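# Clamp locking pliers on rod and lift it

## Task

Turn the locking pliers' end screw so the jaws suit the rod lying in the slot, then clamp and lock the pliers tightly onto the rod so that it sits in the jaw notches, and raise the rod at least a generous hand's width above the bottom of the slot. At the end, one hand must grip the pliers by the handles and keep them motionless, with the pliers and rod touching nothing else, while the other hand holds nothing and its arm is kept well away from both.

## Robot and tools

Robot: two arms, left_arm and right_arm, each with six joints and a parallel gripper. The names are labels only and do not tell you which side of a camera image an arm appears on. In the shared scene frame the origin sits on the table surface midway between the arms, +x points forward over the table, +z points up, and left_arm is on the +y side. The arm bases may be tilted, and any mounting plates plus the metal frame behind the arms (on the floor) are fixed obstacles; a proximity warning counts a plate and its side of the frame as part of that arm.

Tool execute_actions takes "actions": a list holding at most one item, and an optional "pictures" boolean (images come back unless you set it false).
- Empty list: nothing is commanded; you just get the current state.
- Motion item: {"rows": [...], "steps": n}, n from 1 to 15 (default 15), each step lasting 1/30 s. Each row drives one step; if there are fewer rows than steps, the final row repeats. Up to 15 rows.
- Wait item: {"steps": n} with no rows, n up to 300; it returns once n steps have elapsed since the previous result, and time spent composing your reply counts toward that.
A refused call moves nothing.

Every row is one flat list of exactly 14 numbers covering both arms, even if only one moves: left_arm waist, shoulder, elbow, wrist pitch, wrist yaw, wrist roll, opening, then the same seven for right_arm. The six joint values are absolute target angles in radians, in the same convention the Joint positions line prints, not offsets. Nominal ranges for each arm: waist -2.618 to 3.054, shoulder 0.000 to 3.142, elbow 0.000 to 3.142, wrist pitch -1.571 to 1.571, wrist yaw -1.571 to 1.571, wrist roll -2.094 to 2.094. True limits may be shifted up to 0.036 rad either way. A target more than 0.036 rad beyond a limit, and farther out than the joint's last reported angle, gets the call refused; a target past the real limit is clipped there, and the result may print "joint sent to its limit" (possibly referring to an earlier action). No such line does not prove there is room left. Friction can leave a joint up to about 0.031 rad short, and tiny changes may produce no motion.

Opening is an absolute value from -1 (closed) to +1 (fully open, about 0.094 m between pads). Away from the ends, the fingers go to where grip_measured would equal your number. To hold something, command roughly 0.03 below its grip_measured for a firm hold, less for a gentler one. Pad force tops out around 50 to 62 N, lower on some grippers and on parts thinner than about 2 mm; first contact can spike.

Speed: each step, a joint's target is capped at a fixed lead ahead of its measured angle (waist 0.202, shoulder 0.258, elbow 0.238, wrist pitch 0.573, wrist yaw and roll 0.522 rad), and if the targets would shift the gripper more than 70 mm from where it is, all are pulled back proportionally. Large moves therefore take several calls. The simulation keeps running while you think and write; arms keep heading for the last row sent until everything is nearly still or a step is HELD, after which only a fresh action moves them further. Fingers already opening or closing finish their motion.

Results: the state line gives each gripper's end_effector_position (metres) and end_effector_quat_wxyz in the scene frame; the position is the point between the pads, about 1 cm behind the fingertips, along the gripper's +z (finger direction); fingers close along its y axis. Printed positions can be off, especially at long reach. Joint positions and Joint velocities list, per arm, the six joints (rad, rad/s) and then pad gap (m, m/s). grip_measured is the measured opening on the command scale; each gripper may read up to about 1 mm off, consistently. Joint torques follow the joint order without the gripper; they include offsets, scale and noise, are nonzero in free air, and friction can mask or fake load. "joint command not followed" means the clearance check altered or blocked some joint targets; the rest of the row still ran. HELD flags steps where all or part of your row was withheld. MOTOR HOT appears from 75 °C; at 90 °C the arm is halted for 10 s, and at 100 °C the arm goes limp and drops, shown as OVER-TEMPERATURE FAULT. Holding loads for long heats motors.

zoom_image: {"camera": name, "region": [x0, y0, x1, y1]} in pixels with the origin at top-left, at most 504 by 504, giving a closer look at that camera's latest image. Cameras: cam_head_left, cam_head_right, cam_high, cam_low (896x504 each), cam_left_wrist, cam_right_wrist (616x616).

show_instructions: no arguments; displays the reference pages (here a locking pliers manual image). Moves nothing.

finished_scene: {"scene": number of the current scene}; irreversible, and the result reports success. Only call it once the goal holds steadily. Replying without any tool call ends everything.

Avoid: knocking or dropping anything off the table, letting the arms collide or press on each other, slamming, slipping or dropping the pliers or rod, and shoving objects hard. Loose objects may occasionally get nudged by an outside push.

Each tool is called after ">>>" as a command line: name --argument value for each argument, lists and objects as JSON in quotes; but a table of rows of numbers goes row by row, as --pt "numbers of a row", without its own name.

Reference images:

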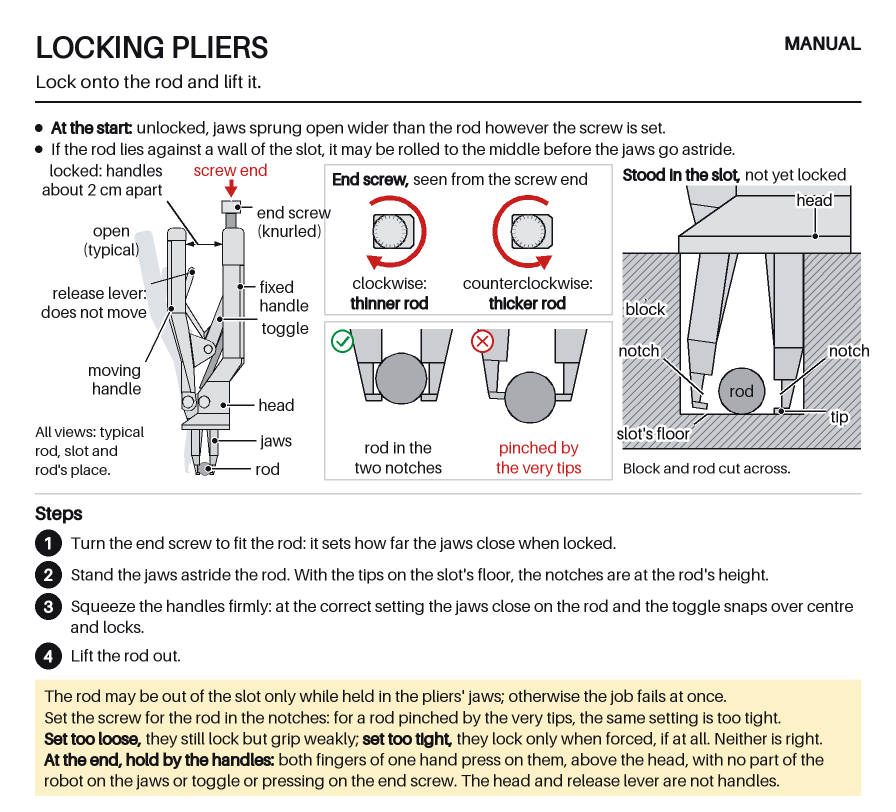

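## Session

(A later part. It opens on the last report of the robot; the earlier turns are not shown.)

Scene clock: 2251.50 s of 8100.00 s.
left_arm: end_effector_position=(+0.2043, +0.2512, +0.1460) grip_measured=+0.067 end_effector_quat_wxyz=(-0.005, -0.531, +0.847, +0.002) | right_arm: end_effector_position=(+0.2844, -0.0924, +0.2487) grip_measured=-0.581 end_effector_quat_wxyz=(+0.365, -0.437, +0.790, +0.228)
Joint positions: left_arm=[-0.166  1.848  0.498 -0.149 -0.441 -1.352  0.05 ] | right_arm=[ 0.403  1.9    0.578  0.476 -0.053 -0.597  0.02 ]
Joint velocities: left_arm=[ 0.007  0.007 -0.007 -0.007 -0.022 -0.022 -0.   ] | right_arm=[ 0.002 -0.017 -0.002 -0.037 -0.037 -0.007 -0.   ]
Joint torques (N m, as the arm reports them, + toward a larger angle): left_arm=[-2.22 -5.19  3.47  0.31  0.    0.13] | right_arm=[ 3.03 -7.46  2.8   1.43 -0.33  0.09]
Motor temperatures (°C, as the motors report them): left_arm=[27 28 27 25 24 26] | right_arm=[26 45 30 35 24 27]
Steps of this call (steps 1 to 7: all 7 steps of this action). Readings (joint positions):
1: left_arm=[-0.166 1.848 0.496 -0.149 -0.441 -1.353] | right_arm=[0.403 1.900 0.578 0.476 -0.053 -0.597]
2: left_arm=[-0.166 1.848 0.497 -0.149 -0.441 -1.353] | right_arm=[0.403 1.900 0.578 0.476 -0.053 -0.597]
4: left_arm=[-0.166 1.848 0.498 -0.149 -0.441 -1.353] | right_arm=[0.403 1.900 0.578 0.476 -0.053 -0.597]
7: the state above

>>> execute_actions --actions '[{"rows":[[-0.155,1.87,0.505,-0.15,-0.436,-1.35,0.05,0.4,1.895,0.55,0.455,-0.05,-0.6,-0.58],[-0.155,1.87,0.505,-0.15,-0.436,-1.35,0.04,0.4,1.895,0.55,0.455,-0.05,-0.6,-0.58]],"steps":7}]' --pictures false

>>> execute_actions --actions '[{"rows":[[-0.155,1.87,0.505,-0.15,-0.436,-1.35,0.03,0.4,1.895,0.55,0.455,-0.05,-0.6,-0.58],[-0.155,1.87,0.505,-0.15,-0.436,-1.35,0.02,0.4,1.895,0.55,0.455,-0.05,-0.6,-0.58]],"steps":7}]' --pictures false

>>> execute_actions --actions '[{"rows":[[-0.155,1.87,0.505,-0.15,-0.436,-1.35,0.01,0.4,1.895,0.55,0.455,-0.05,-0.6,-0.58],[-0.155,1.87,0.505,-0.15,-0.436,-1.35,0.0,0.4,1.895,0.55,0.455,-0.05,-0.6,-0.58]],"steps":7}]' --pictures false

>>> execute_actions --actions '[{"rows":[[-0.155,1.87,0.505,-0.15,-0.436,-1.35,-0.01,0.4,1.895,0.55,0.455,-0.05,-0.6,-0.58],[-0.155,1.87,0.505,-0.15,-0.436,-1.35,-0.02,0.4,1.895,0.55,0.455,-0.05,-0.6,-0.58]],"steps":7}]' --pictures false

>>> execute_actions --actions '[{"rows":[[-0.155,1.87,0.505,-0.15,-0.436,-1.35,-0.03,0.4,1.895,0.55,0.455,-0.05,-0.6,-0.58],[-0.155,1.87,0.505,-0.15,-0.436,-1.35,-0.04,0.4,1.895,0.55,0.455,-0.05,-0.6,-0.58],[-0.155,1.87,0.505,-0.15,-0.436,-1.35,-0.05,0.4,1.895,0.55,0.455,-0.05,-0.6,-0.58]],"steps":8}]'

>>> zoom_image --camera "cam_left_wrist" --region '[250, 230, 420, 450]'

Scene clock: 2265.07 s of 8100.00 s.
left_arm: end_effector_position=(+0.2043, +0.2511, +0.1460) grip_measured=+0.046 end_effector_quat_wxyz=(-0.005, -0.531, +0.847, +0.002) | right_arm: end_effector_position=(+0.2844, -0.0924, +0.2487) grip_measured=-0.581 end_effector_quat_wxyz=(+0.365, -0.437, +0.790, +0.228)
Joint positions: left_arm=[-0.166  1.848  0.498 -0.149 -0.441 -1.352  0.049] | right_arm=[ 0.403  1.9    0.578  0.476 -0.053 -0.597  0.02 ]
Joint velocities: left_arm=[-0.007  0.007  0.012  0.007  0.066 -0.022  0.   ] | right_arm=[ 0.007  0.002 -0.007  0.037  0.007 -0.037  0.001]
Joint torques (N m, as the arm reports them, + toward a larger angle): left_arm=[-2.21 -5.18  3.46  0.31  0.    0.12] | right_arm=[ 2.93 -7.52  2.86  1.45 -0.3   0.04]
Motor temperatures (°C, as the motors report them): left_arm=[27 28 27 25 24 26] | right_arm=[26 45 30 35 24 27]
Steps of this call (steps 1 to 15: the robot went on to your last target; steps 16 to 400: nothing new was sent; steps 401 to 407: all 7 steps of this action). Readings (joint positions):
401: left_arm=[-0.166 1.848 0.498 -0.149 -0.441 -1.352] | right_arm=[0.403 1.900 0.578 0.476 -0.053 -0.597]
402: left_arm=[-0.166 1.848 0.498 -0.149 -0.441 -1.352] | right_arm=[0.403 1.900 0.578 0.476 -0.053 -0.597]
404: left_arm=[-0.166 1.848 0.498 -0.149 -0.441 -1.352] | right_arm=[0.403 1.900 0.578 0.476 -0.053 -0.597]
407: the state above

Scene clock: 2265.30 s of 8100.00 s.
left_arm: end_effector_position=(+0.2043, +0.2511, +0.1460) grip_measured=+0.025 end_effector_quat_wxyz=(-0.005, -0.531, +0.847, +0.002) | right_arm: end_effector_position=(+0.2844, -0.0924, +0.2487) grip_measured=-0.581 end_effector_quat_wxyz=(+0.365, -0.437, +0.790, +0.228)
Joint positions: left_arm=[-0.166  1.848  0.498 -0.149 -0.441 -1.352  0.048] | right_arm=[ 0.403  1.9    0.578  0.476 -0.053 -0.597  0.02 ]
Joint velocities: left_arm=[ 0.007  0.012 -0.012 -0.037 -0.066 -0.037 -0.   ] | right_arm=[-0.022  0.007 -0.022  0.007  0.022  0.007 -0.   ]
Joint torques (N m, as the arm reports them, + toward a larger angle): left_arm=[-2.24 -5.17  3.45  0.3   0.    0.13] | right_arm=[ 3.16 -7.47  2.94  1.5  -0.3   0.04]
Motor temperatures (°C, as the motors report them): left_arm=[27 28 27 25 24 26] | right_arm=[26 45 30 35 24 27]
Steps of this call (steps 1 to 7: all 7 steps of this action). Readings (joint positions):
1: left_arm=[-0.166 1.848 0.498 -0.149 -0.441 -1.352] | right_arm=[0.403 1.900 0.578 0.476 -0.053 -0.597]
2: left_arm=[-0.166 1.848 0.498 -0.149 -0.441 -1.352] | right_arm=[0.403 1.900 0.578 0.476 -0.053 -0.597]
4: left_arm=[-0.166 1.848 0.498 -0.149 -0.441 -1.352] | right_arm=[0.403 1.900 0.578 0.476 -0.053 -0.597]
7: the state above

Scene clock: 2265.53 s of 8100.00 s.
left_arm: end_effector_position=(+0.2043, +0.2511, +0.1460) grip_measured=+0.004 end_effector_quat_wxyz=(-0.005, -0.531, +0.847, +0.002) | right_arm: end_effector_position=(+0.2844, -0.0924, +0.2487) grip_measured=-0.581 end_effector_quat_wxyz=(+0.365, -0.437, +0.790, +0.228)
Joint positions: left_arm=[-0.166  1.848  0.498 -0.149 -0.441 -1.352  0.047] | right_arm=[ 0.403  1.9    0.578  0.476 -0.053 -0.597  0.02 ]
Joint velocities: left_arm=[-0.002 -0.017 -0.007 -0.037  0.037  0.022  0.001] | right_arm=[-0.002 -0.007 -0.007 -0.037  0.022  0.037 -0.001]
Joint torques (N m, as the arm reports them, + toward a larger angle): left_arm=[-2.24 -5.18  3.44  0.3  -0.01  0.13] | right_arm=[ 3.03 -7.47  2.88  1.5  -0.31 -0.01]
Motor temperatures (°C, as the motors report them): left_arm=[27 28 27 25 24 26] | right_arm=[26 45 30 35 24 27]
Steps of this call (steps 1 to 7: all 7 steps of this action). Readings (joint positions):
1: left_arm=[-0.166 1.848 0.498 -0.149 -0.441 -1.352] | right_arm=[0.403 1.900 0.578 0.476 -0.053 -0.597]
2: left_arm=[-0.166 1.848 0.498 -0.149 -0.441 -1.352] | right_arm=[0.403 1.900 0.578 0.476 -0.053 -0.597]
4: left_arm=[-0.166 1.848 0.498 -0.149 -0.441 -1.352] | right_arm=[0.403 1.900 0.578 0.476 -0.053 -0.597]
7: the state above

Scene clock: 2265.77 s of 8100.00 s.
left_arm: end_effector_position=(+0.2043, +0.2511, +0.1460) grip_measured=-0.018 end_effector_quat_wxyz=(-0.005, -0.531, +0.847, +0.002) | right_arm: end_effector_position=(+0.2844, -0.0924, +0.2487) grip_measured=-0.581 end_effector_quat_wxyz=(+0.365, -0.437, +0.790, +0.228)
Joint positions: left_arm=[-0.166  1.848  0.498 -0.149 -0.441 -1.352  0.046] | right_arm=[ 0.403  1.9    0.578  0.476 -0.053 -0.597  0.02 ]
Joint velocities: left_arm=[-0.002 -0.002  0.002 -0.066  0.007 -0.007 -0.001] | right_arm=[ 0.007  0.002 -0.012  0.051  0.007 -0.066  0.   ]
Joint torques (N m, as the arm reports them, + toward a larger angle): left_arm=[-2.22 -5.14  3.47  0.3  -0.01  0.13] | right_arm=[ 3.14 -7.2   2.64  1.45 -0.27  0.05]
Motor temperatures (°C, as the motors report them): left_arm=[27 28 27 25 24 26] | right_arm=[26 45 30 35 24 27]
Steps of this call (steps 1 to 7: all 7 steps of this action). Readings (joint positions):
1: left_arm=[-0.166 1.848 0.498 -0.149 -0.441 -1.352] | right_arm=[0.403 1.900 0.578 0.476 -0.053 -0.597]
2: left_arm=[-0.166 1.848 0.498 -0.149 -0.441 -1.352] | right_arm=[0.403 1.900 0.578 0.476 -0.053 -0.597]
4: left_arm=[-0.166 1.848 0.498 -0.149 -0.441 -1.352] | right_arm=[0.403 1.900 0.578 0.476 -0.053 -0.597]
7: the state above

Scene clock: 2266.03 s of 8100.00 s.
left_arm: end_effector_position=(+0.2043, +0.2511, +0.1460) grip_measured=-0.044 end_effector_quat_wxyz=(-0.005, -0.531, +0.847, +0.002) | right_arm: end_effector_position=(+0.2844, -0.0924, +0.2487) grip_measured=-0.581 end_effector_quat_wxyz=(+0.365, -0.437, +0.790, +0.228)
Joint positions: left_arm=[-0.166  1.848  0.498 -0.149 -0.441 -1.352  0.045] | right_arm=[ 0.403  1.9    0.578  0.476 -0.053 -0.597  0.02 ]
Joint velocities: left_arm=[-0.002  0.002 -0.002 -0.007 -0.037 -0.051  0.   ] | right_arm=[ 0.007  0.022  0.002  0.007  0.007  0.081 -0.   ]
Joint torques (N m, as the arm reports them, + toward a larger angle): left_arm=[-2.23 -5.18  3.44  0.3  -0.01  0.12] | right_arm=[ 3.   -7.33  2.62  1.46 -0.31  0.06]
Motor temperatures (°C, as the motors report them): left_arm=[27 28 27 25 24 26] | right_arm=[26 45 30 35 24 27]
Steps of this call (steps 1 to 8: all 8 steps of this action). Readings (joint positions):
1: left_arm=[-0.166 1.848 0.498 -0.149 -0.441 -1.352] | right_arm=[0.403 1.900 0.578 0.476 -0.053 -0.597]
2: left_arm=[-0.166 1.848 0.498 -0.149 -0.441 -1.352] | right_arm=[0.403 1.900 0.578 0.476 -0.053 -0.597]
4: left_arm=[-0.166 1.848 0.498 -0.149 -0.441 -1.352] | right_arm=[0.403 1.900 0.578 0.476 -0.053 -0.597]
8: the state above

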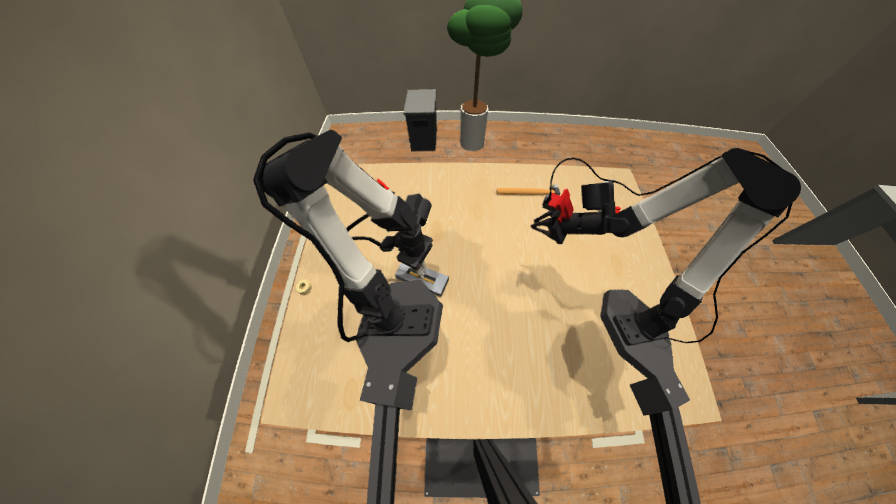

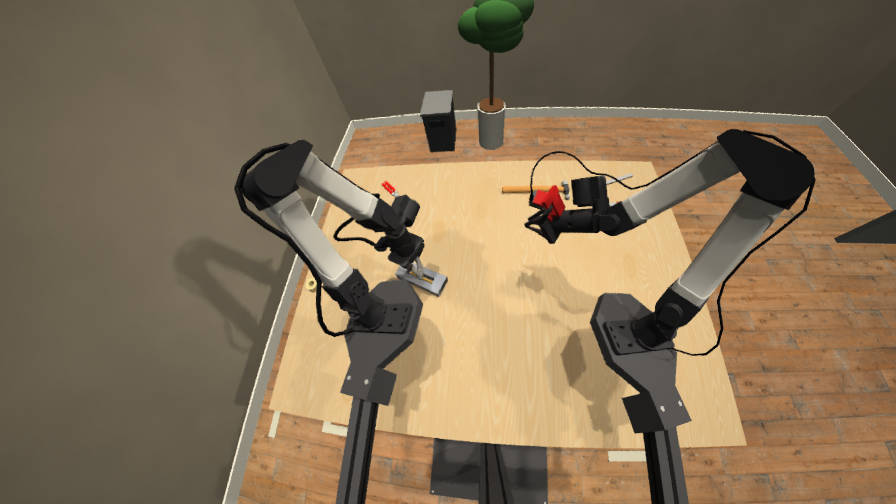

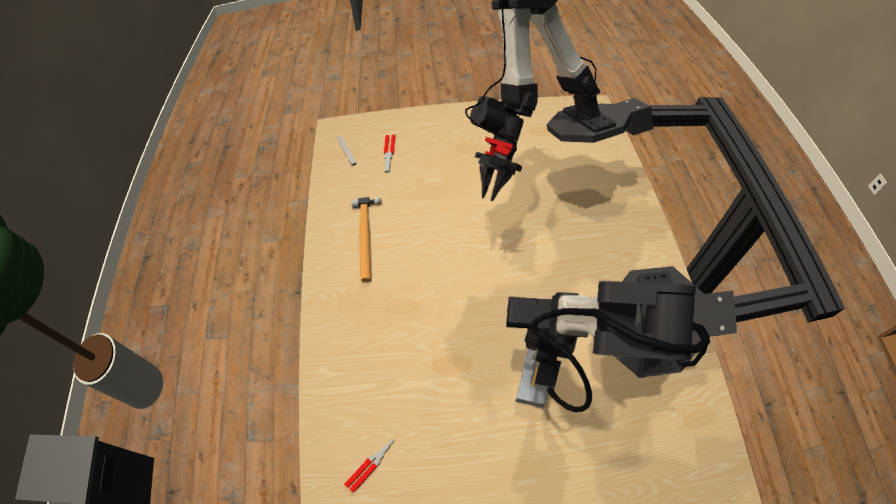

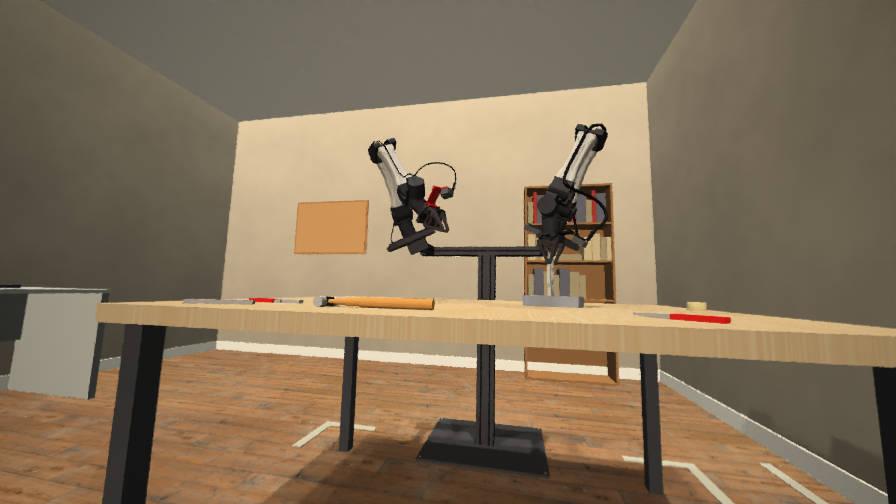

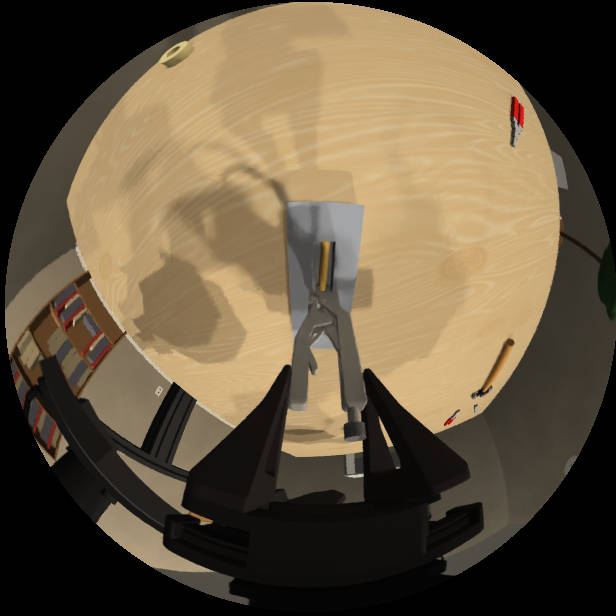

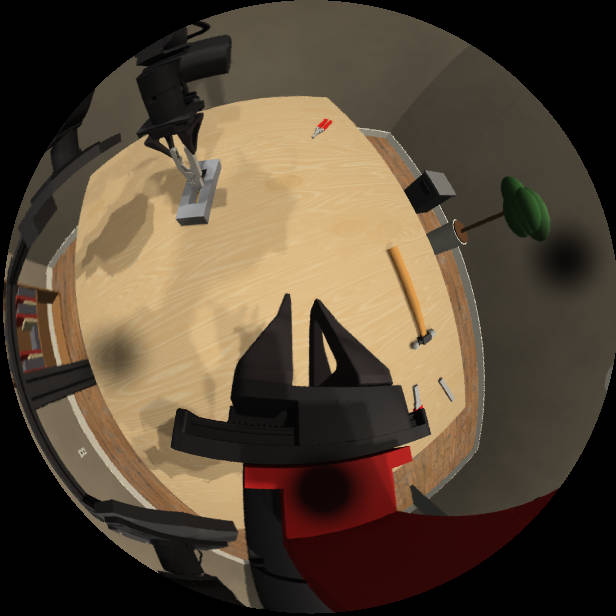

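Region (250, 230, 420, 450) of cam_left_wrist's 616x616 image, scaled by 2.291, with more detail than that image has; it fills the left 389 columns of this view, and the rest is white.

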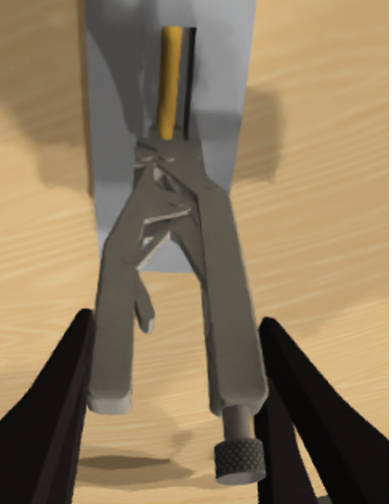

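>>> execute_actions --actions '[{"rows":[[-0.166,1.85,0.505,-0.15,-0.44,-1.35,-0.06,0.38,1.87,0.55,0.455,-0.05,-0.6,-0.58],[-0.172,1.84,0.51,-0.16,-0.44,-1.355,-0.075,0.36,1.85,0.55,0.455,-0.05,-0.6,-0.58],[-0.177,1.834,0.515,-0.17,-0.44,-1.36,-0.075,0.34,1.83,0.55,0.455,-0.05,-0.6,-0.58],[-0.18,1.828,0.516,-0.185,-0.44,-1.363,-0.075,0.32,1.81,0.55,0.455,-0.05,-0.6,-0.58],[-0.183,1.822,0.517,-0.2,-0.44,-1.366,-0.075,0.30,1.79,0.55,0.455,-0.05,-0.6,-0.58],[-0.186,1.816,0.518,-0.21,-0.44,-1.369,-0.075,0.28,1.77,0.55,0.455,-0.05,-0.6,-0.58],[-0.189,1.81,0.52,-0.22,-0.44,-1.372,-0.075,0.26,1.75,0.55,0.455,-0.05,-0.6,-0.58],[-0.192,1.804,0.521,-0.23,-0.44,-1.375,-0.075,0.24,1.73,0.55,0.455,-0.05,-0.6,-0.58],[-0.195,1.798,0.522,-0.238,-0.44,-1.378,-0.075,0.22,1.71,0.55,0.455,-0.05,-0.6,-0.58],[-0.198,1.792,0.523,-0.246,-0.44,-1.381,-0.075,0.20,1.69,0.55,0.455,-0.05,-0.6,-0.58],[-0.2,1.786,0.525,-0.25,-0.44,-1.384,-0.075,0.18,1.67,0.55,0.455,-0.05,-0.6,-0.58],[-0.202,1.78,0.526,-0.25,-0.44,-1.387,-0.075,0.16,1.65,0.55,0.455,-0.05,-0.6,-0.58],[-0.203,1.776,0.527,-0.25,-0.44,-1.387,-0.075,0.15,1.64,0.55,0.455,-0.05,-0.6,-0.58]],"steps":15}]' --pictures false

>>> execute_actions --actions '[{"steps":10}]'

>>> zoom_image --camera "cam_low" --region '[490, 220, 620, 320]'

Scene clock: 2292.10 s of 8100.00 s.
left_arm: end_effector_position=(+0.2041, +0.2514, +0.1578) grip_measured=-0.061 end_effector_quat_wxyz=(-0.005, -0.531, +0.848, +0.002) | right_arm: end_effector_position=(+0.3668, -0.1958, +0.2905) grip_measured=-0.581 end_effector_quat_wxyz=(+0.446, -0.307, +0.825, +0.159)
Joint positions: left_arm=[-0.189  1.794  0.506 -0.222 -0.441 -1.375  0.044] | right_arm=[ 0.159  1.647  0.578  0.466 -0.052 -0.597  0.02 ]
Joint velocities: left_arm=[-0.027 -0.051  0.056 -0.11   0.037 -0.125  0.   ] | right_arm=[-0.198 -0.242 -0.022  0.037 -0.022 -0.022  0.001]
Joint torques (N m, as the arm reports them, + toward a larger angle): left_arm=[-4.04 -8.31  4.92  0.1  -0.06  0.05] | right_arm=[ 3.19 -6.17  3.73  1.67 -0.35  0.01]
Motor temperatures (°C, as the motors report them): left_arm=[27 28 27 25 24 26] | right_arm=[26 45 30 35 24 27]
Steps of this call (steps 1 to 15: the robot went on to your last target; steps 16 to 767: nothing new was sent; steps 768 to 782: all 15 steps of this action). Readings (joint positions):
768: left_arm=[-0.166 1.848 0.498 -0.149 -0.441 -1.352] | right_arm=[0.402 1.898 0.578 0.475 -0.053 -0.597]
769: left_arm=[-0.166 1.848 0.498 -0.149 -0.441 -1.352] | right_arm=[0.397 1.891 0.578 0.471 -0.054 -0.597]
771: left_arm=[-0.166 1.848 0.498 -0.151 -0.441 -1.353] | right_arm=[0.370 1.864 0.578 0.464 -0.054 -0.597]
775: left_arm=[-0.172 1.832 0.498 -0.176 -0.441 -1.360] | right_arm=[0.284 1.775 0.578 0.464 -0.054 -0.597]
782: the state above

Scene clock: 2292.43 s of 8100.00 s.
left_arm: end_effector_position=(+0.2032, +0.2518, +0.1586) grip_measured=-0.061 end_effector_quat_wxyz=(-0.008, -0.531, +0.847, +0.004) | right_arm: end_effector_position=(+0.3685, -0.1984, +0.2921) grip_measured=-0.581 end_effector_quat_wxyz=(+0.449, -0.304, +0.826, +0.157)
Joint positions: left_arm=[-0.189  1.792  0.509 -0.235 -0.441 -1.38   0.044] | right_arm=[ 0.154  1.641  0.578  0.466 -0.052 -0.597  0.02 ]
Joint velocities: left_arm=[ 0.017  0.007 -0.022 -0.037  0.022  0.022 -0.   ] | right_arm=[-0.012 -0.007  0.017 -0.007 -0.022 -0.007  0.   ]
Joint torques (N m, as the arm reports them, + toward a larger angle): left_arm=[-3.98 -8.54  4.89  0.13 -0.04  0.07] | right_arm=[ 2.63 -6.57  3.63  1.71 -0.26  0.  ]
Motor temperatures (°C, as the motors report them): left_arm=[27 28 27 25 24 26] | right_arm=[26 45 30 35 24 27]
Steps of this call (steps 1 to 10: the robot went on to your last target). Readings (joint positions):
1: left_arm=[-0.189 1.793 0.507 -0.224 -0.441 -1.376] | right_arm=[0.155 1.642 0.578 0.467 -0.052 -0.597]
2: left_arm=[-0.189 1.792 0.508 -0.225 -0.441 -1.377] | right_arm=[0.154 1.641 0.578 0.467 -0.052 -0.597]
4: left_arm=[-0.189 1.792 0.509 -0.227 -0.441 -1.379] | right_arm=[0.154 1.641 0.578 0.466 -0.052 -0.597]
8: left_arm=[-0.189 1.792 0.509 -0.234 -0.441 -1.380] | right_arm=[0.154 1.641 0.578 0.466 -0.052 -0.597]
10: the state above

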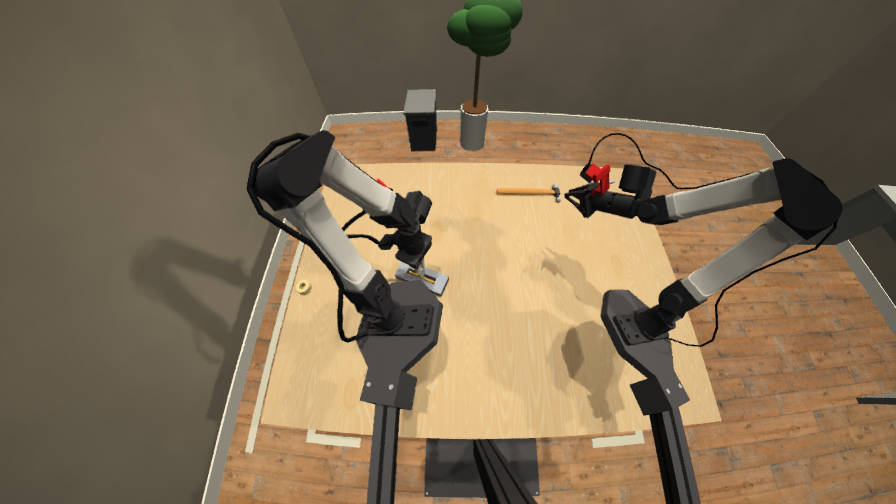

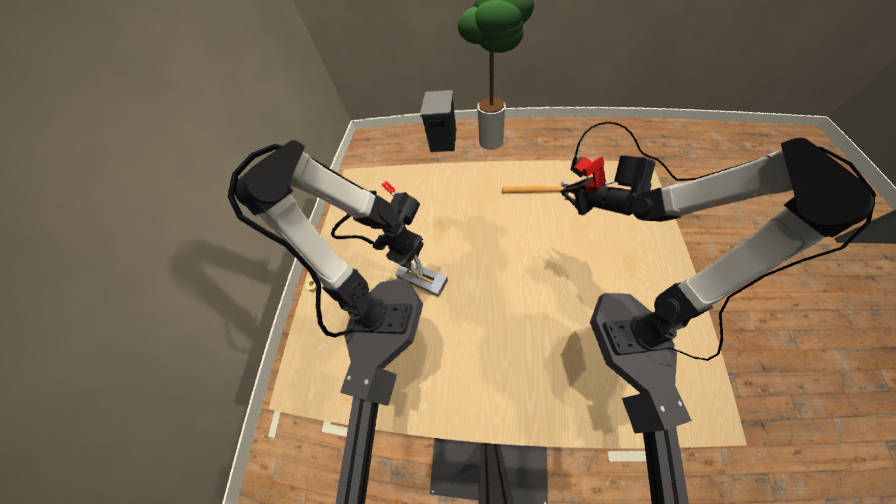

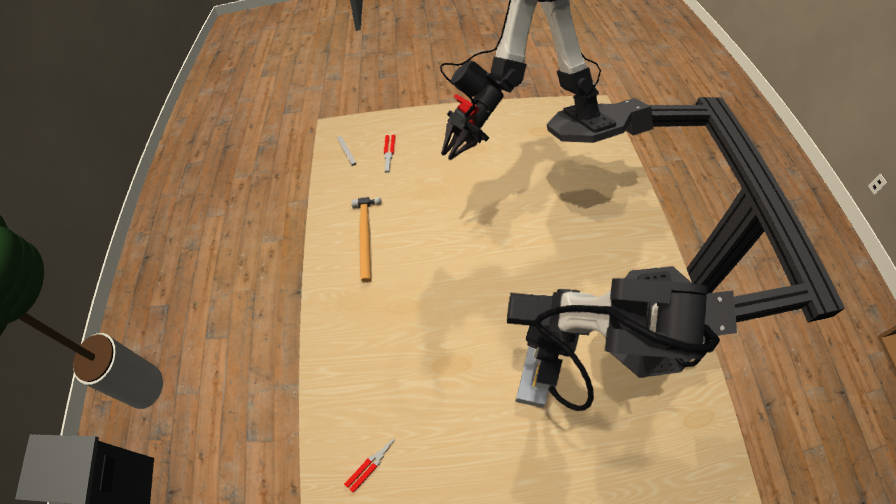

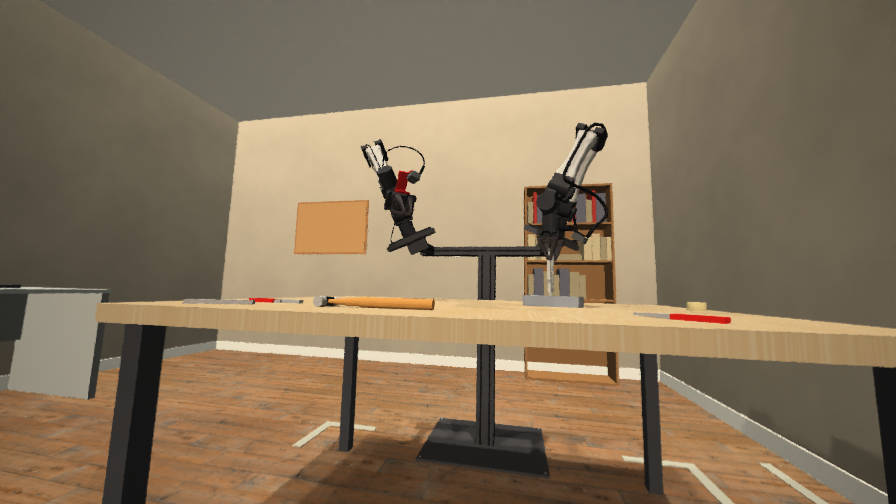

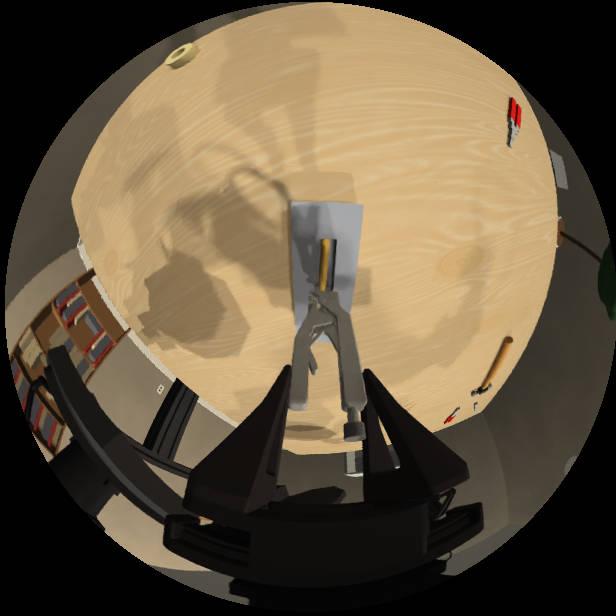

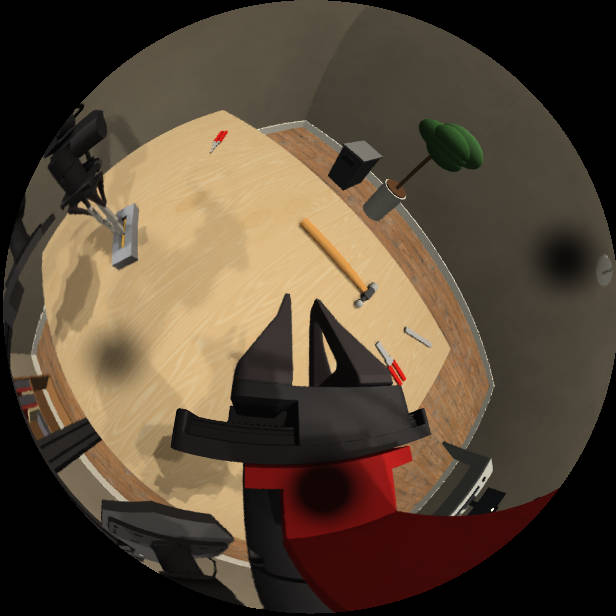

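Region (490, 220, 620, 320) of cam_low's 896x504 image, scaled by 3.877, with more detail than that image has; it fills the top 388 rows of this view, and the rest is white.

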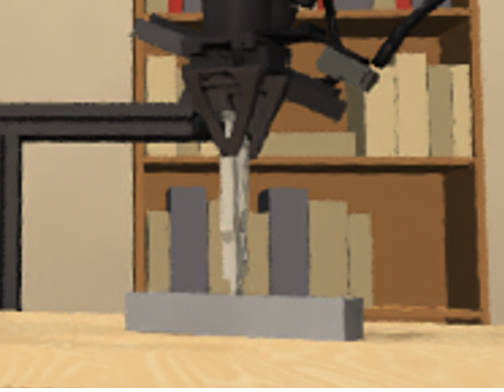

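>>> execute_actions --actions '[{"rows":[[-0.212,1.776,0.527,-0.255,-0.44,-1.39,-0.08,0.15,1.64,0.55,0.455,-0.05,-0.6,-0.58],[-0.216,1.769,0.529,-0.27,-0.44,-1.394,-0.08,0.15,1.64,0.55,0.455,-0.05,-0.6,-0.58],[-0.22,1.761,0.531,-0.285,-0.44,-1.398,-0.08,0.15,1.64,0.55,0.455,-0.05,-0.6,-0.58],[-0.224,1.753,0.533,-0.3,-0.44,-1.402,-0.08,0.15,1.64,0.55,0.455,-0.05,-0.6,-0.58],[-0.228,1.745,0.535,-0.313,-0.44,-1.406,-0.08,0.15,1.64,0.55,0.455,-0.05,-0.6,-0.58],[-0.232,1.737,0.537,-0.325,-0.44,-1.41,-0.08,0.15,1.64,0.55,0.455,-0.05,-0.6,-0.58],[-0.236,1.729,0.539,-0.337,-0.44,-1.414,-0.08,0.15,1.64,0.55,0.455,-0.05,-0.6,-0.58],[-0.24,1.721,0.541,-0.349,-0.44,-1.418,-0.08,0.15,1.64,0.55,0.455,-0.05,-0.6,-0.58],[-0.244,1.713,0.544,-0.361,-0.44,-1.422,-0.08,0.15,1.64,0.55,0.455,-0.05,-0.6,-0.58],[-0.248,1.705,0.547,-0.373,-0.44,-1.426,-0.08,0.15,1.64,0.55,0.455,-0.05,-0.6,-0.58],[-0.252,1.697,0.55,-0.385,-0.44,-1.43,-0.08,0.15,1.64,0.55,0.455,-0.05,-0.6,-0.58],[-0.256,1.689,0.553,-0.397,-0.44,-1.434,-0.08,0.15,1.64,0.55,0.455,-0.05,-0.6,-0.58],[-0.26,1.681,0.556,-0.405,-0.44,-1.438,-0.08,0.15,1.64,0.55,0.455,-0.05,-0.6,-0.58],[-0.264,1.673,0.559,-0.41,-0.44,-1.442,-0.08,0.15,1.64,0.55,0.455,-0.05,-0.6,-0.58],[-0.266,1.667,0.561,-0.41,-0.44,-1.445,-0.08,0.15,1.64,0.55,0.455,-0.05,-0.6,-0.58]],"steps":15}]' --pictures false

>>> execute_actions --actions '[{"rows":[[-0.277,1.655,0.572,-0.45,-0.445,-1.45,-0.08,0.15,1.64,0.55,0.455,-0.05,-0.6,-0.58],[-0.29,1.64,0.585,-0.49,-0.445,-1.46,-0.08,0.15,1.64,0.55,0.455,-0.05,-0.6,-0.58],[-0.305,1.62,0.6,-0.53,-0.445,-1.475,-0.08,0.15,1.64,0.55,0.455,-0.05,-0.6,-0.58],[-0.32,1.6,0.615,-0.57,-0.445,-1.49,-0.08,0.15,1.64,0.55,0.455,-0.05,-0.6,-0.58],[-0.335,1.58,0.63,-0.61,-0.445,-1.5,-0.08,0.15,1.64,0.55,0.455,-0.05,-0.6,-0.58],[-0.35,1.56,0.645,-0.65,-0.445,-1.5,-0.08,0.15,1.64,0.55,0.455,-0.05,-0.6,-0.58],[-0.365,1.54,0.66,-0.69,-0.445,-1.5,-0.08,0.15,1.64,0.55,0.455,-0.05,-0.6,-0.58],[-0.38,1.52,0.675,-0.73,-0.445,-1.5,-0.08,0.15,1.64,0.55,0.455,-0.05,-0.6,-0.58],[-0.395,1.5,0.69,-0.77,-0.445,-1.5,-0.08,0.15,1.64,0.55,0.455,-0.05,-0.6,-0.58],[-0.41,1.485,0.705,-0.81,-0.445,-1.5,-0.08,0.15,1.64,0.55,0.455,-0.05,-0.6,-0.58],[-0.425,1.47,0.72,-0.85,-0.445,-1.5,-0.08,0.15,1.64,0.55,0.455,-0.05,-0.6,-0.58],[-0.44,1.455,0.735,-0.89,-0.445,-1.5,-0.08,0.15,1.64,0.55,0.455,-0.05,-0.6,-0.58],[-0.455,1.44,0.75,-0.93,-0.445,-1.5,-0.08,0.15,1.64,0.55,0.455,-0.05,-0.6,-0.58],[-0.47,1.43,0.765,-0.96,-0.445,-1.5,-0.08,0.15,1.64,0.55,0.455,-0.05,-0.6,-0.58],[-0.48,1.42,0.78,-0.98,-0.445,-1.5,-0.08,0.15,1.64,0.55,0.455,-0.05,-0.6,-0.58]],"steps":15}]' --pictures false

>>> execute_actions --actions '[{"steps":25}]'

>>> zoom_image --camera "cam_low" --region '[490, 190, 620, 320]'

>>> zoom_image --camera "cam_right_wrist" --region '[40, 130, 200, 290]'

Scene clock: 2315.67 s of 8100.00 s.
left_arm: end_effector_position=(+0.2075, +0.2492, +0.1833) grip_measured=-0.064 end_effector_quat_wxyz=(-0.001, -0.526, +0.851, -0.002) | right_arm: end_effector_position=(+0.3685, -0.1984, +0.2921) grip_measured=-0.581 end_effector_quat_wxyz=(+0.449, -0.304, +0.826, +0.157)
Joint positions: left_arm=[-0.247  1.696  0.536 -0.365 -0.446 -1.423  0.044] | right_arm=[ 0.154  1.641  0.578  0.466 -0.052 -0.597  0.02 ]
Joint velocities: left_arm=[-0.105 -0.212  0.076 -0.3    0.007 -0.212  0.   ] | right_arm=[ 0.002 -0.002 -0.002  0.007  0.037  0.007  0.   ]
Joint torques (N m, as the arm reports them, + toward a larger angle): left_arm=[-3.87 -8.03  5.83  0.19  0.    0.04] | right_arm=[ 2.47 -6.42  3.69  1.7  -0.27  0.03]
Motor temperatures (°C, as the motors report them): left_arm=[27 29 27 25 24 26] | right_arm=[26 44 30 36 24 27]
Steps of this call (steps 1 to 30: the robot went on to your last target; steps 31 to 682: nothing new was sent; steps 683 to 697: all 15 steps of this action). Readings (joint positions):
683: left_arm=[-0.190 1.792 0.509 -0.236 -0.441 -1.381] | right_arm=[0.154 1.641 0.578 0.466 -0.052 -0.597]
684: left_arm=[-0.194 1.792 0.509 -0.238 -0.442 -1.383] | right_arm=[0.154 1.641 0.578 0.466 -0.052 -0.597]
686: left_arm=[-0.202 1.785 0.509 -0.248 -0.444 -1.386] | right_arm=[0.154 1.641 0.578 0.466 -0.052 -0.597]
690: left_arm=[-0.218 1.753 0.514 -0.290 -0.446 -1.398] | right_arm=[0.154 1.641 0.578 0.466 -0.052 -0.597]
697: the state above

Scene clock: 2316.17 s of 8100.00 s.
left_arm: end_effector_position=(+0.2237, +0.2399, +0.2788) grip_measured=-0.064 end_effector_quat_wxyz=(+0.019, -0.474, +0.880, -0.033) | right_arm: end_effector_position=(+0.3685, -0.1984, +0.2921) grip_measured=-0.581 end_effector_quat_wxyz=(+0.449, -0.304, +0.826, +0.157)
Joint positions: left_arm=[-0.446  1.453  0.737 -0.822 -0.446 -1.49   0.044] | right_arm=[ 0.154  1.641  0.578  0.466 -0.052 -0.597  0.02 ]
Joint velocities: left_arm=[-0.413 -0.339  0.398 -1.018 -0.007 -0.154 -0.001] | right_arm=[ 0.007  0.017 -0.012 -0.007 -0.022  0.066 -0.   ]
Joint torques (N m, as the arm reports them, + toward a larger angle): left_arm=[-3.36 -6.69  7.86  0.43 -0.03  0.03] | right_arm=[ 2.52 -6.59  3.63  1.71 -0.32  0.01]
Motor temperatures (°C, as the motors report them): left_arm=[27 29 27 25 24 26] | right_arm=[26 44 30 36 24 27]
Steps of this call (steps 1 to 15: all 15 steps of this action). Readings (joint positions):
1: left_arm=[-0.251 1.688 0.540 -0.377 -0.446 -1.428] | right_arm=[0.154 1.641 0.578 0.466 -0.052 -0.597]
2: left_arm=[-0.258 1.679 0.547 -0.395 -0.446 -1.432] | right_arm=[0.154 1.641 0.578 0.466 -0.052 -0.597]
4: left_arm=[-0.280 1.653 0.567 -0.448 -0.446 -1.447] | right_arm=[0.154 1.641 0.578 0.466 -0.052 -0.597]
8: left_arm=[-0.340 1.574 0.626 -0.576 -0.446 -1.475] | right_arm=[0.154 1.641 0.578 0.466 -0.052 -0.597]
15: the state above

Scene clock: 2317.00 s of 8100.00 s.
left_arm: end_effector_position=(+0.2054, +0.2510, +0.2895) grip_measured=-0.064 end_effector_quat_wxyz=(-0.001, -0.449, +0.894, -0.000) | right_arm: end_effector_position=(+0.3685, -0.1984, +0.2921) grip_measured=-0.581 end_effector_quat_wxyz=(+0.449, -0.304, +0.826, +0.157)
Joint positions: left_arm=[-0.469  1.431  0.764 -0.968 -0.446 -1.494  0.044] | right_arm=[ 0.154  1.641  0.578  0.466 -0.052 -0.597  0.02 ]
Joint velocities: left_arm=[-0.017 -0.007 -0.017 -0.037  0.066  0.081  0.001] | right_arm=[-0.022  0.017  0.002 -0.007  0.037 -0.066 -0.   ]
Joint torques (N m, as the arm reports them, + toward a larger angle): left_arm=[-3.33 -6.02  7.69  0.18 -0.06  0.05] | right_arm=[ 2.53 -6.56  3.58  1.74 -0.32  0.01]
Motor temperatures (°C, as the motors report them): left_arm=[27 29 27 25 24 26] | right_arm=[26 44 30 36 24 27]
Steps of this call (steps 1 to 25: the robot went on to your last target). Readings (joint positions):
1: left_arm=[-0.457 1.444 0.749 -0.852 -0.446 -1.491] | right_arm=[0.154 1.641 0.578 0.466 -0.052 -0.597]
2: left_arm=[-0.465 1.436 0.757 -0.874 -0.446 -1.491] | right_arm=[0.154 1.641 0.578 0.466 -0.052 -0.597]
4: left_arm=[-0.469 1.431 0.764 -0.904 -0.446 -1.492] | right_arm=[0.154 1.641 0.578 0.466 -0.052 -0.597]
8: left_arm=[-0.469 1.431 0.764 -0.946 -0.446 -1.493] | right_arm=[0.154 1.641 0.578 0.466 -0.052 -0.597]
25: the state above

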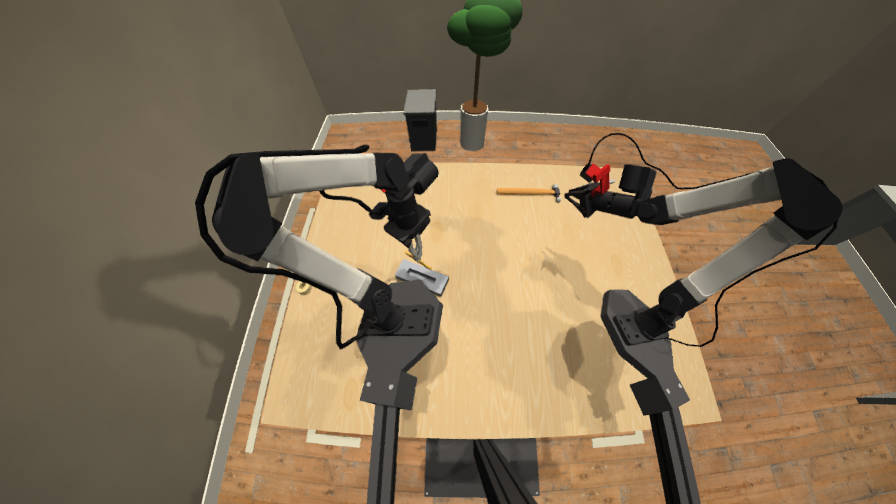

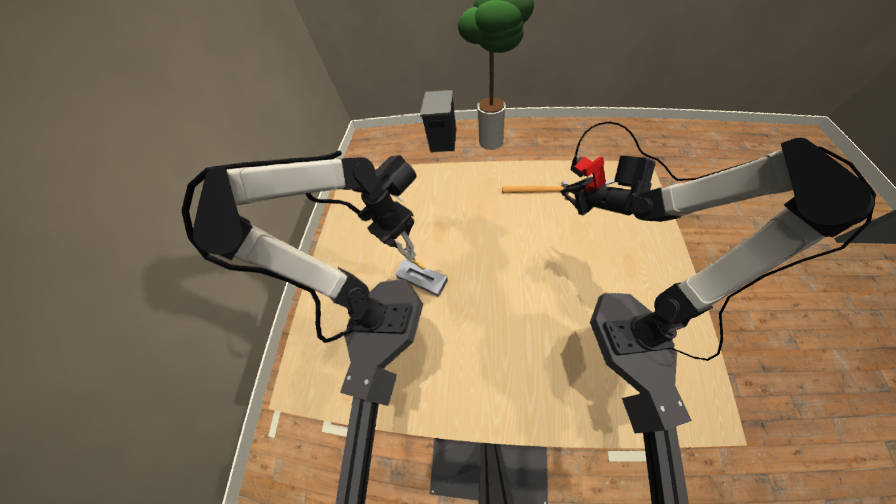

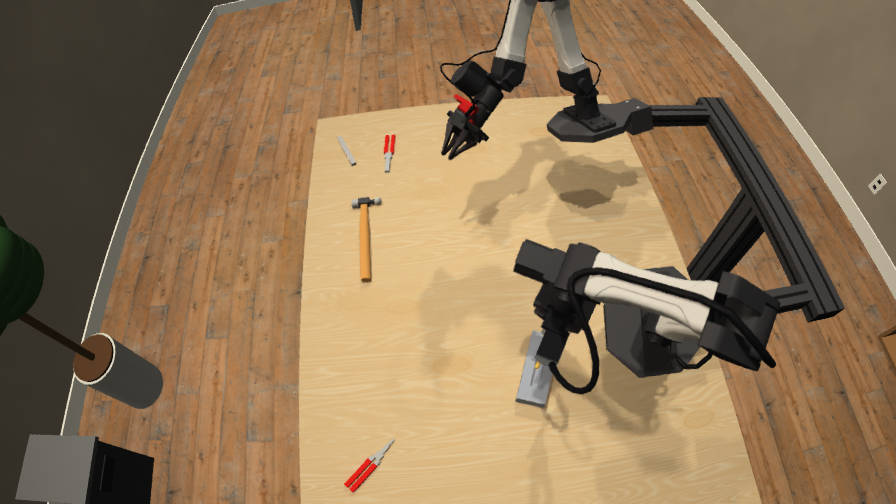

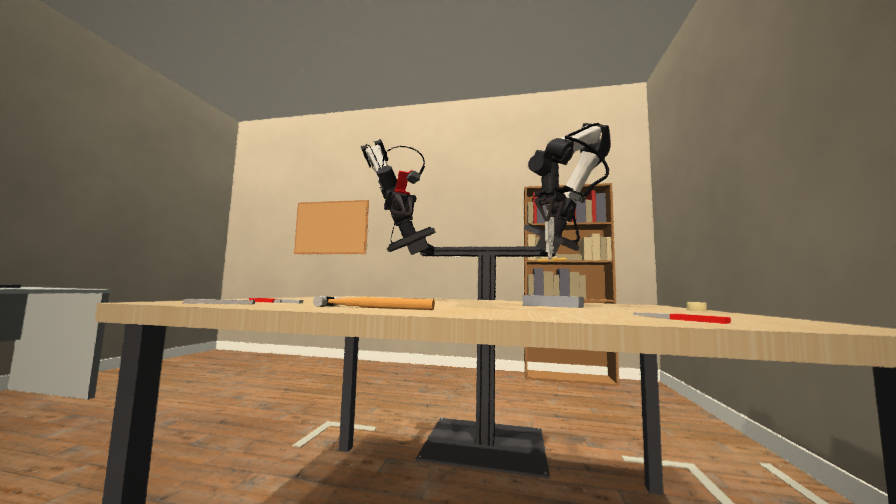

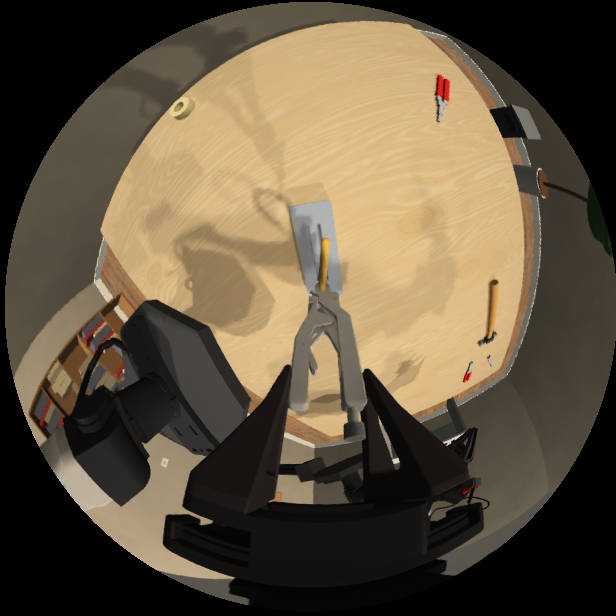

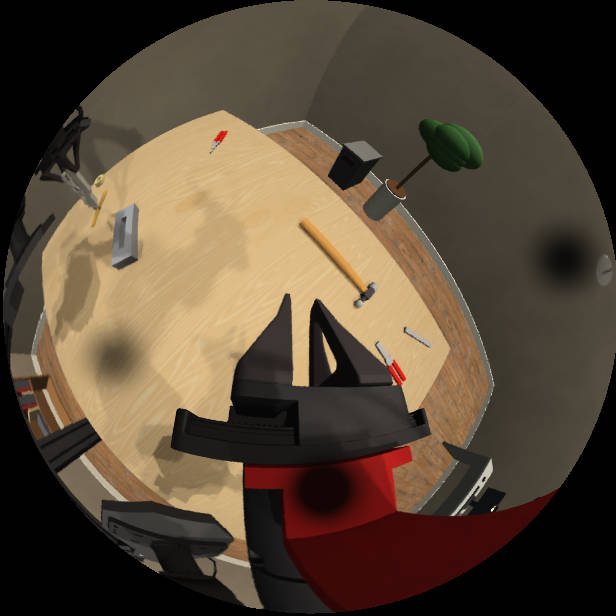

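Region (490, 190, 620, 320) of cam_low's 896x504 image, scaled by 3.877, with more detail than that image has.

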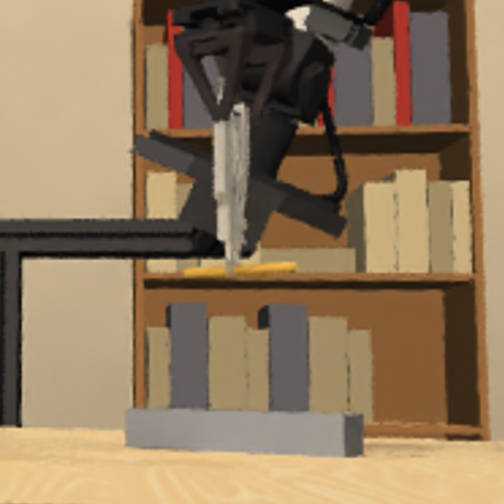

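Region (40, 130, 200, 290) of cam_right_wrist's 616x616 image, scaled by 3.150, with more detail than that image has.

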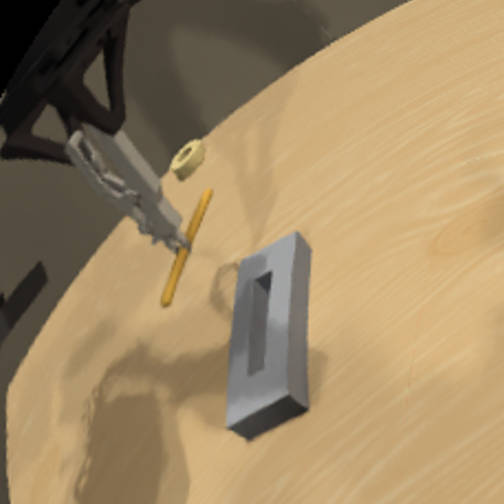

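>>> zoom_image --camera "cam_left_wrist" --region '[320, 360, 410, 460]'

>>> zoom_image --camera "cam_low" --region '[530, 195, 575, 265]'

Region (320, 360, 410, 460) of cam_left_wrist's 616x616 image, scaled by 5.040, with more detail than that image has; it fills the left 454 columns of this view, and the rest is white.

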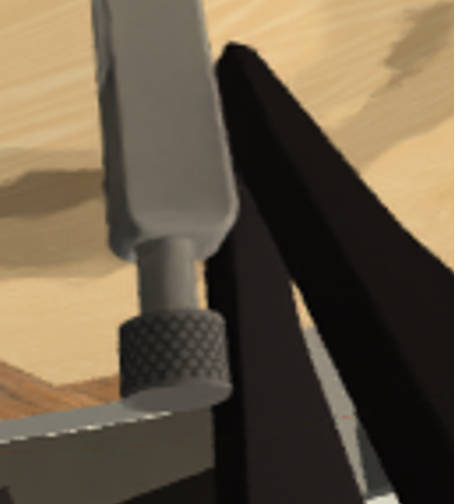

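Region (530, 195, 575, 265) of cam_low's 896x504 image, scaled by 7.200, with more detail than that image has; it fills the left 324 columns of this view, and the rest is white.

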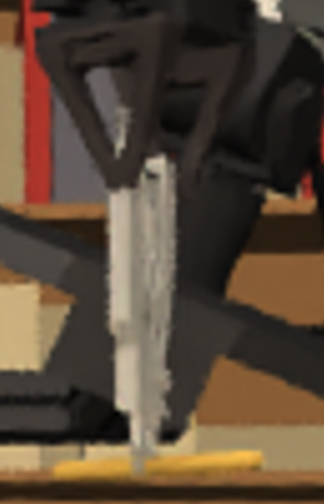

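Knob sits inside the handle's edge; rod seated.

>>> finished_scene --scene 1

The scene is finished: the task was done.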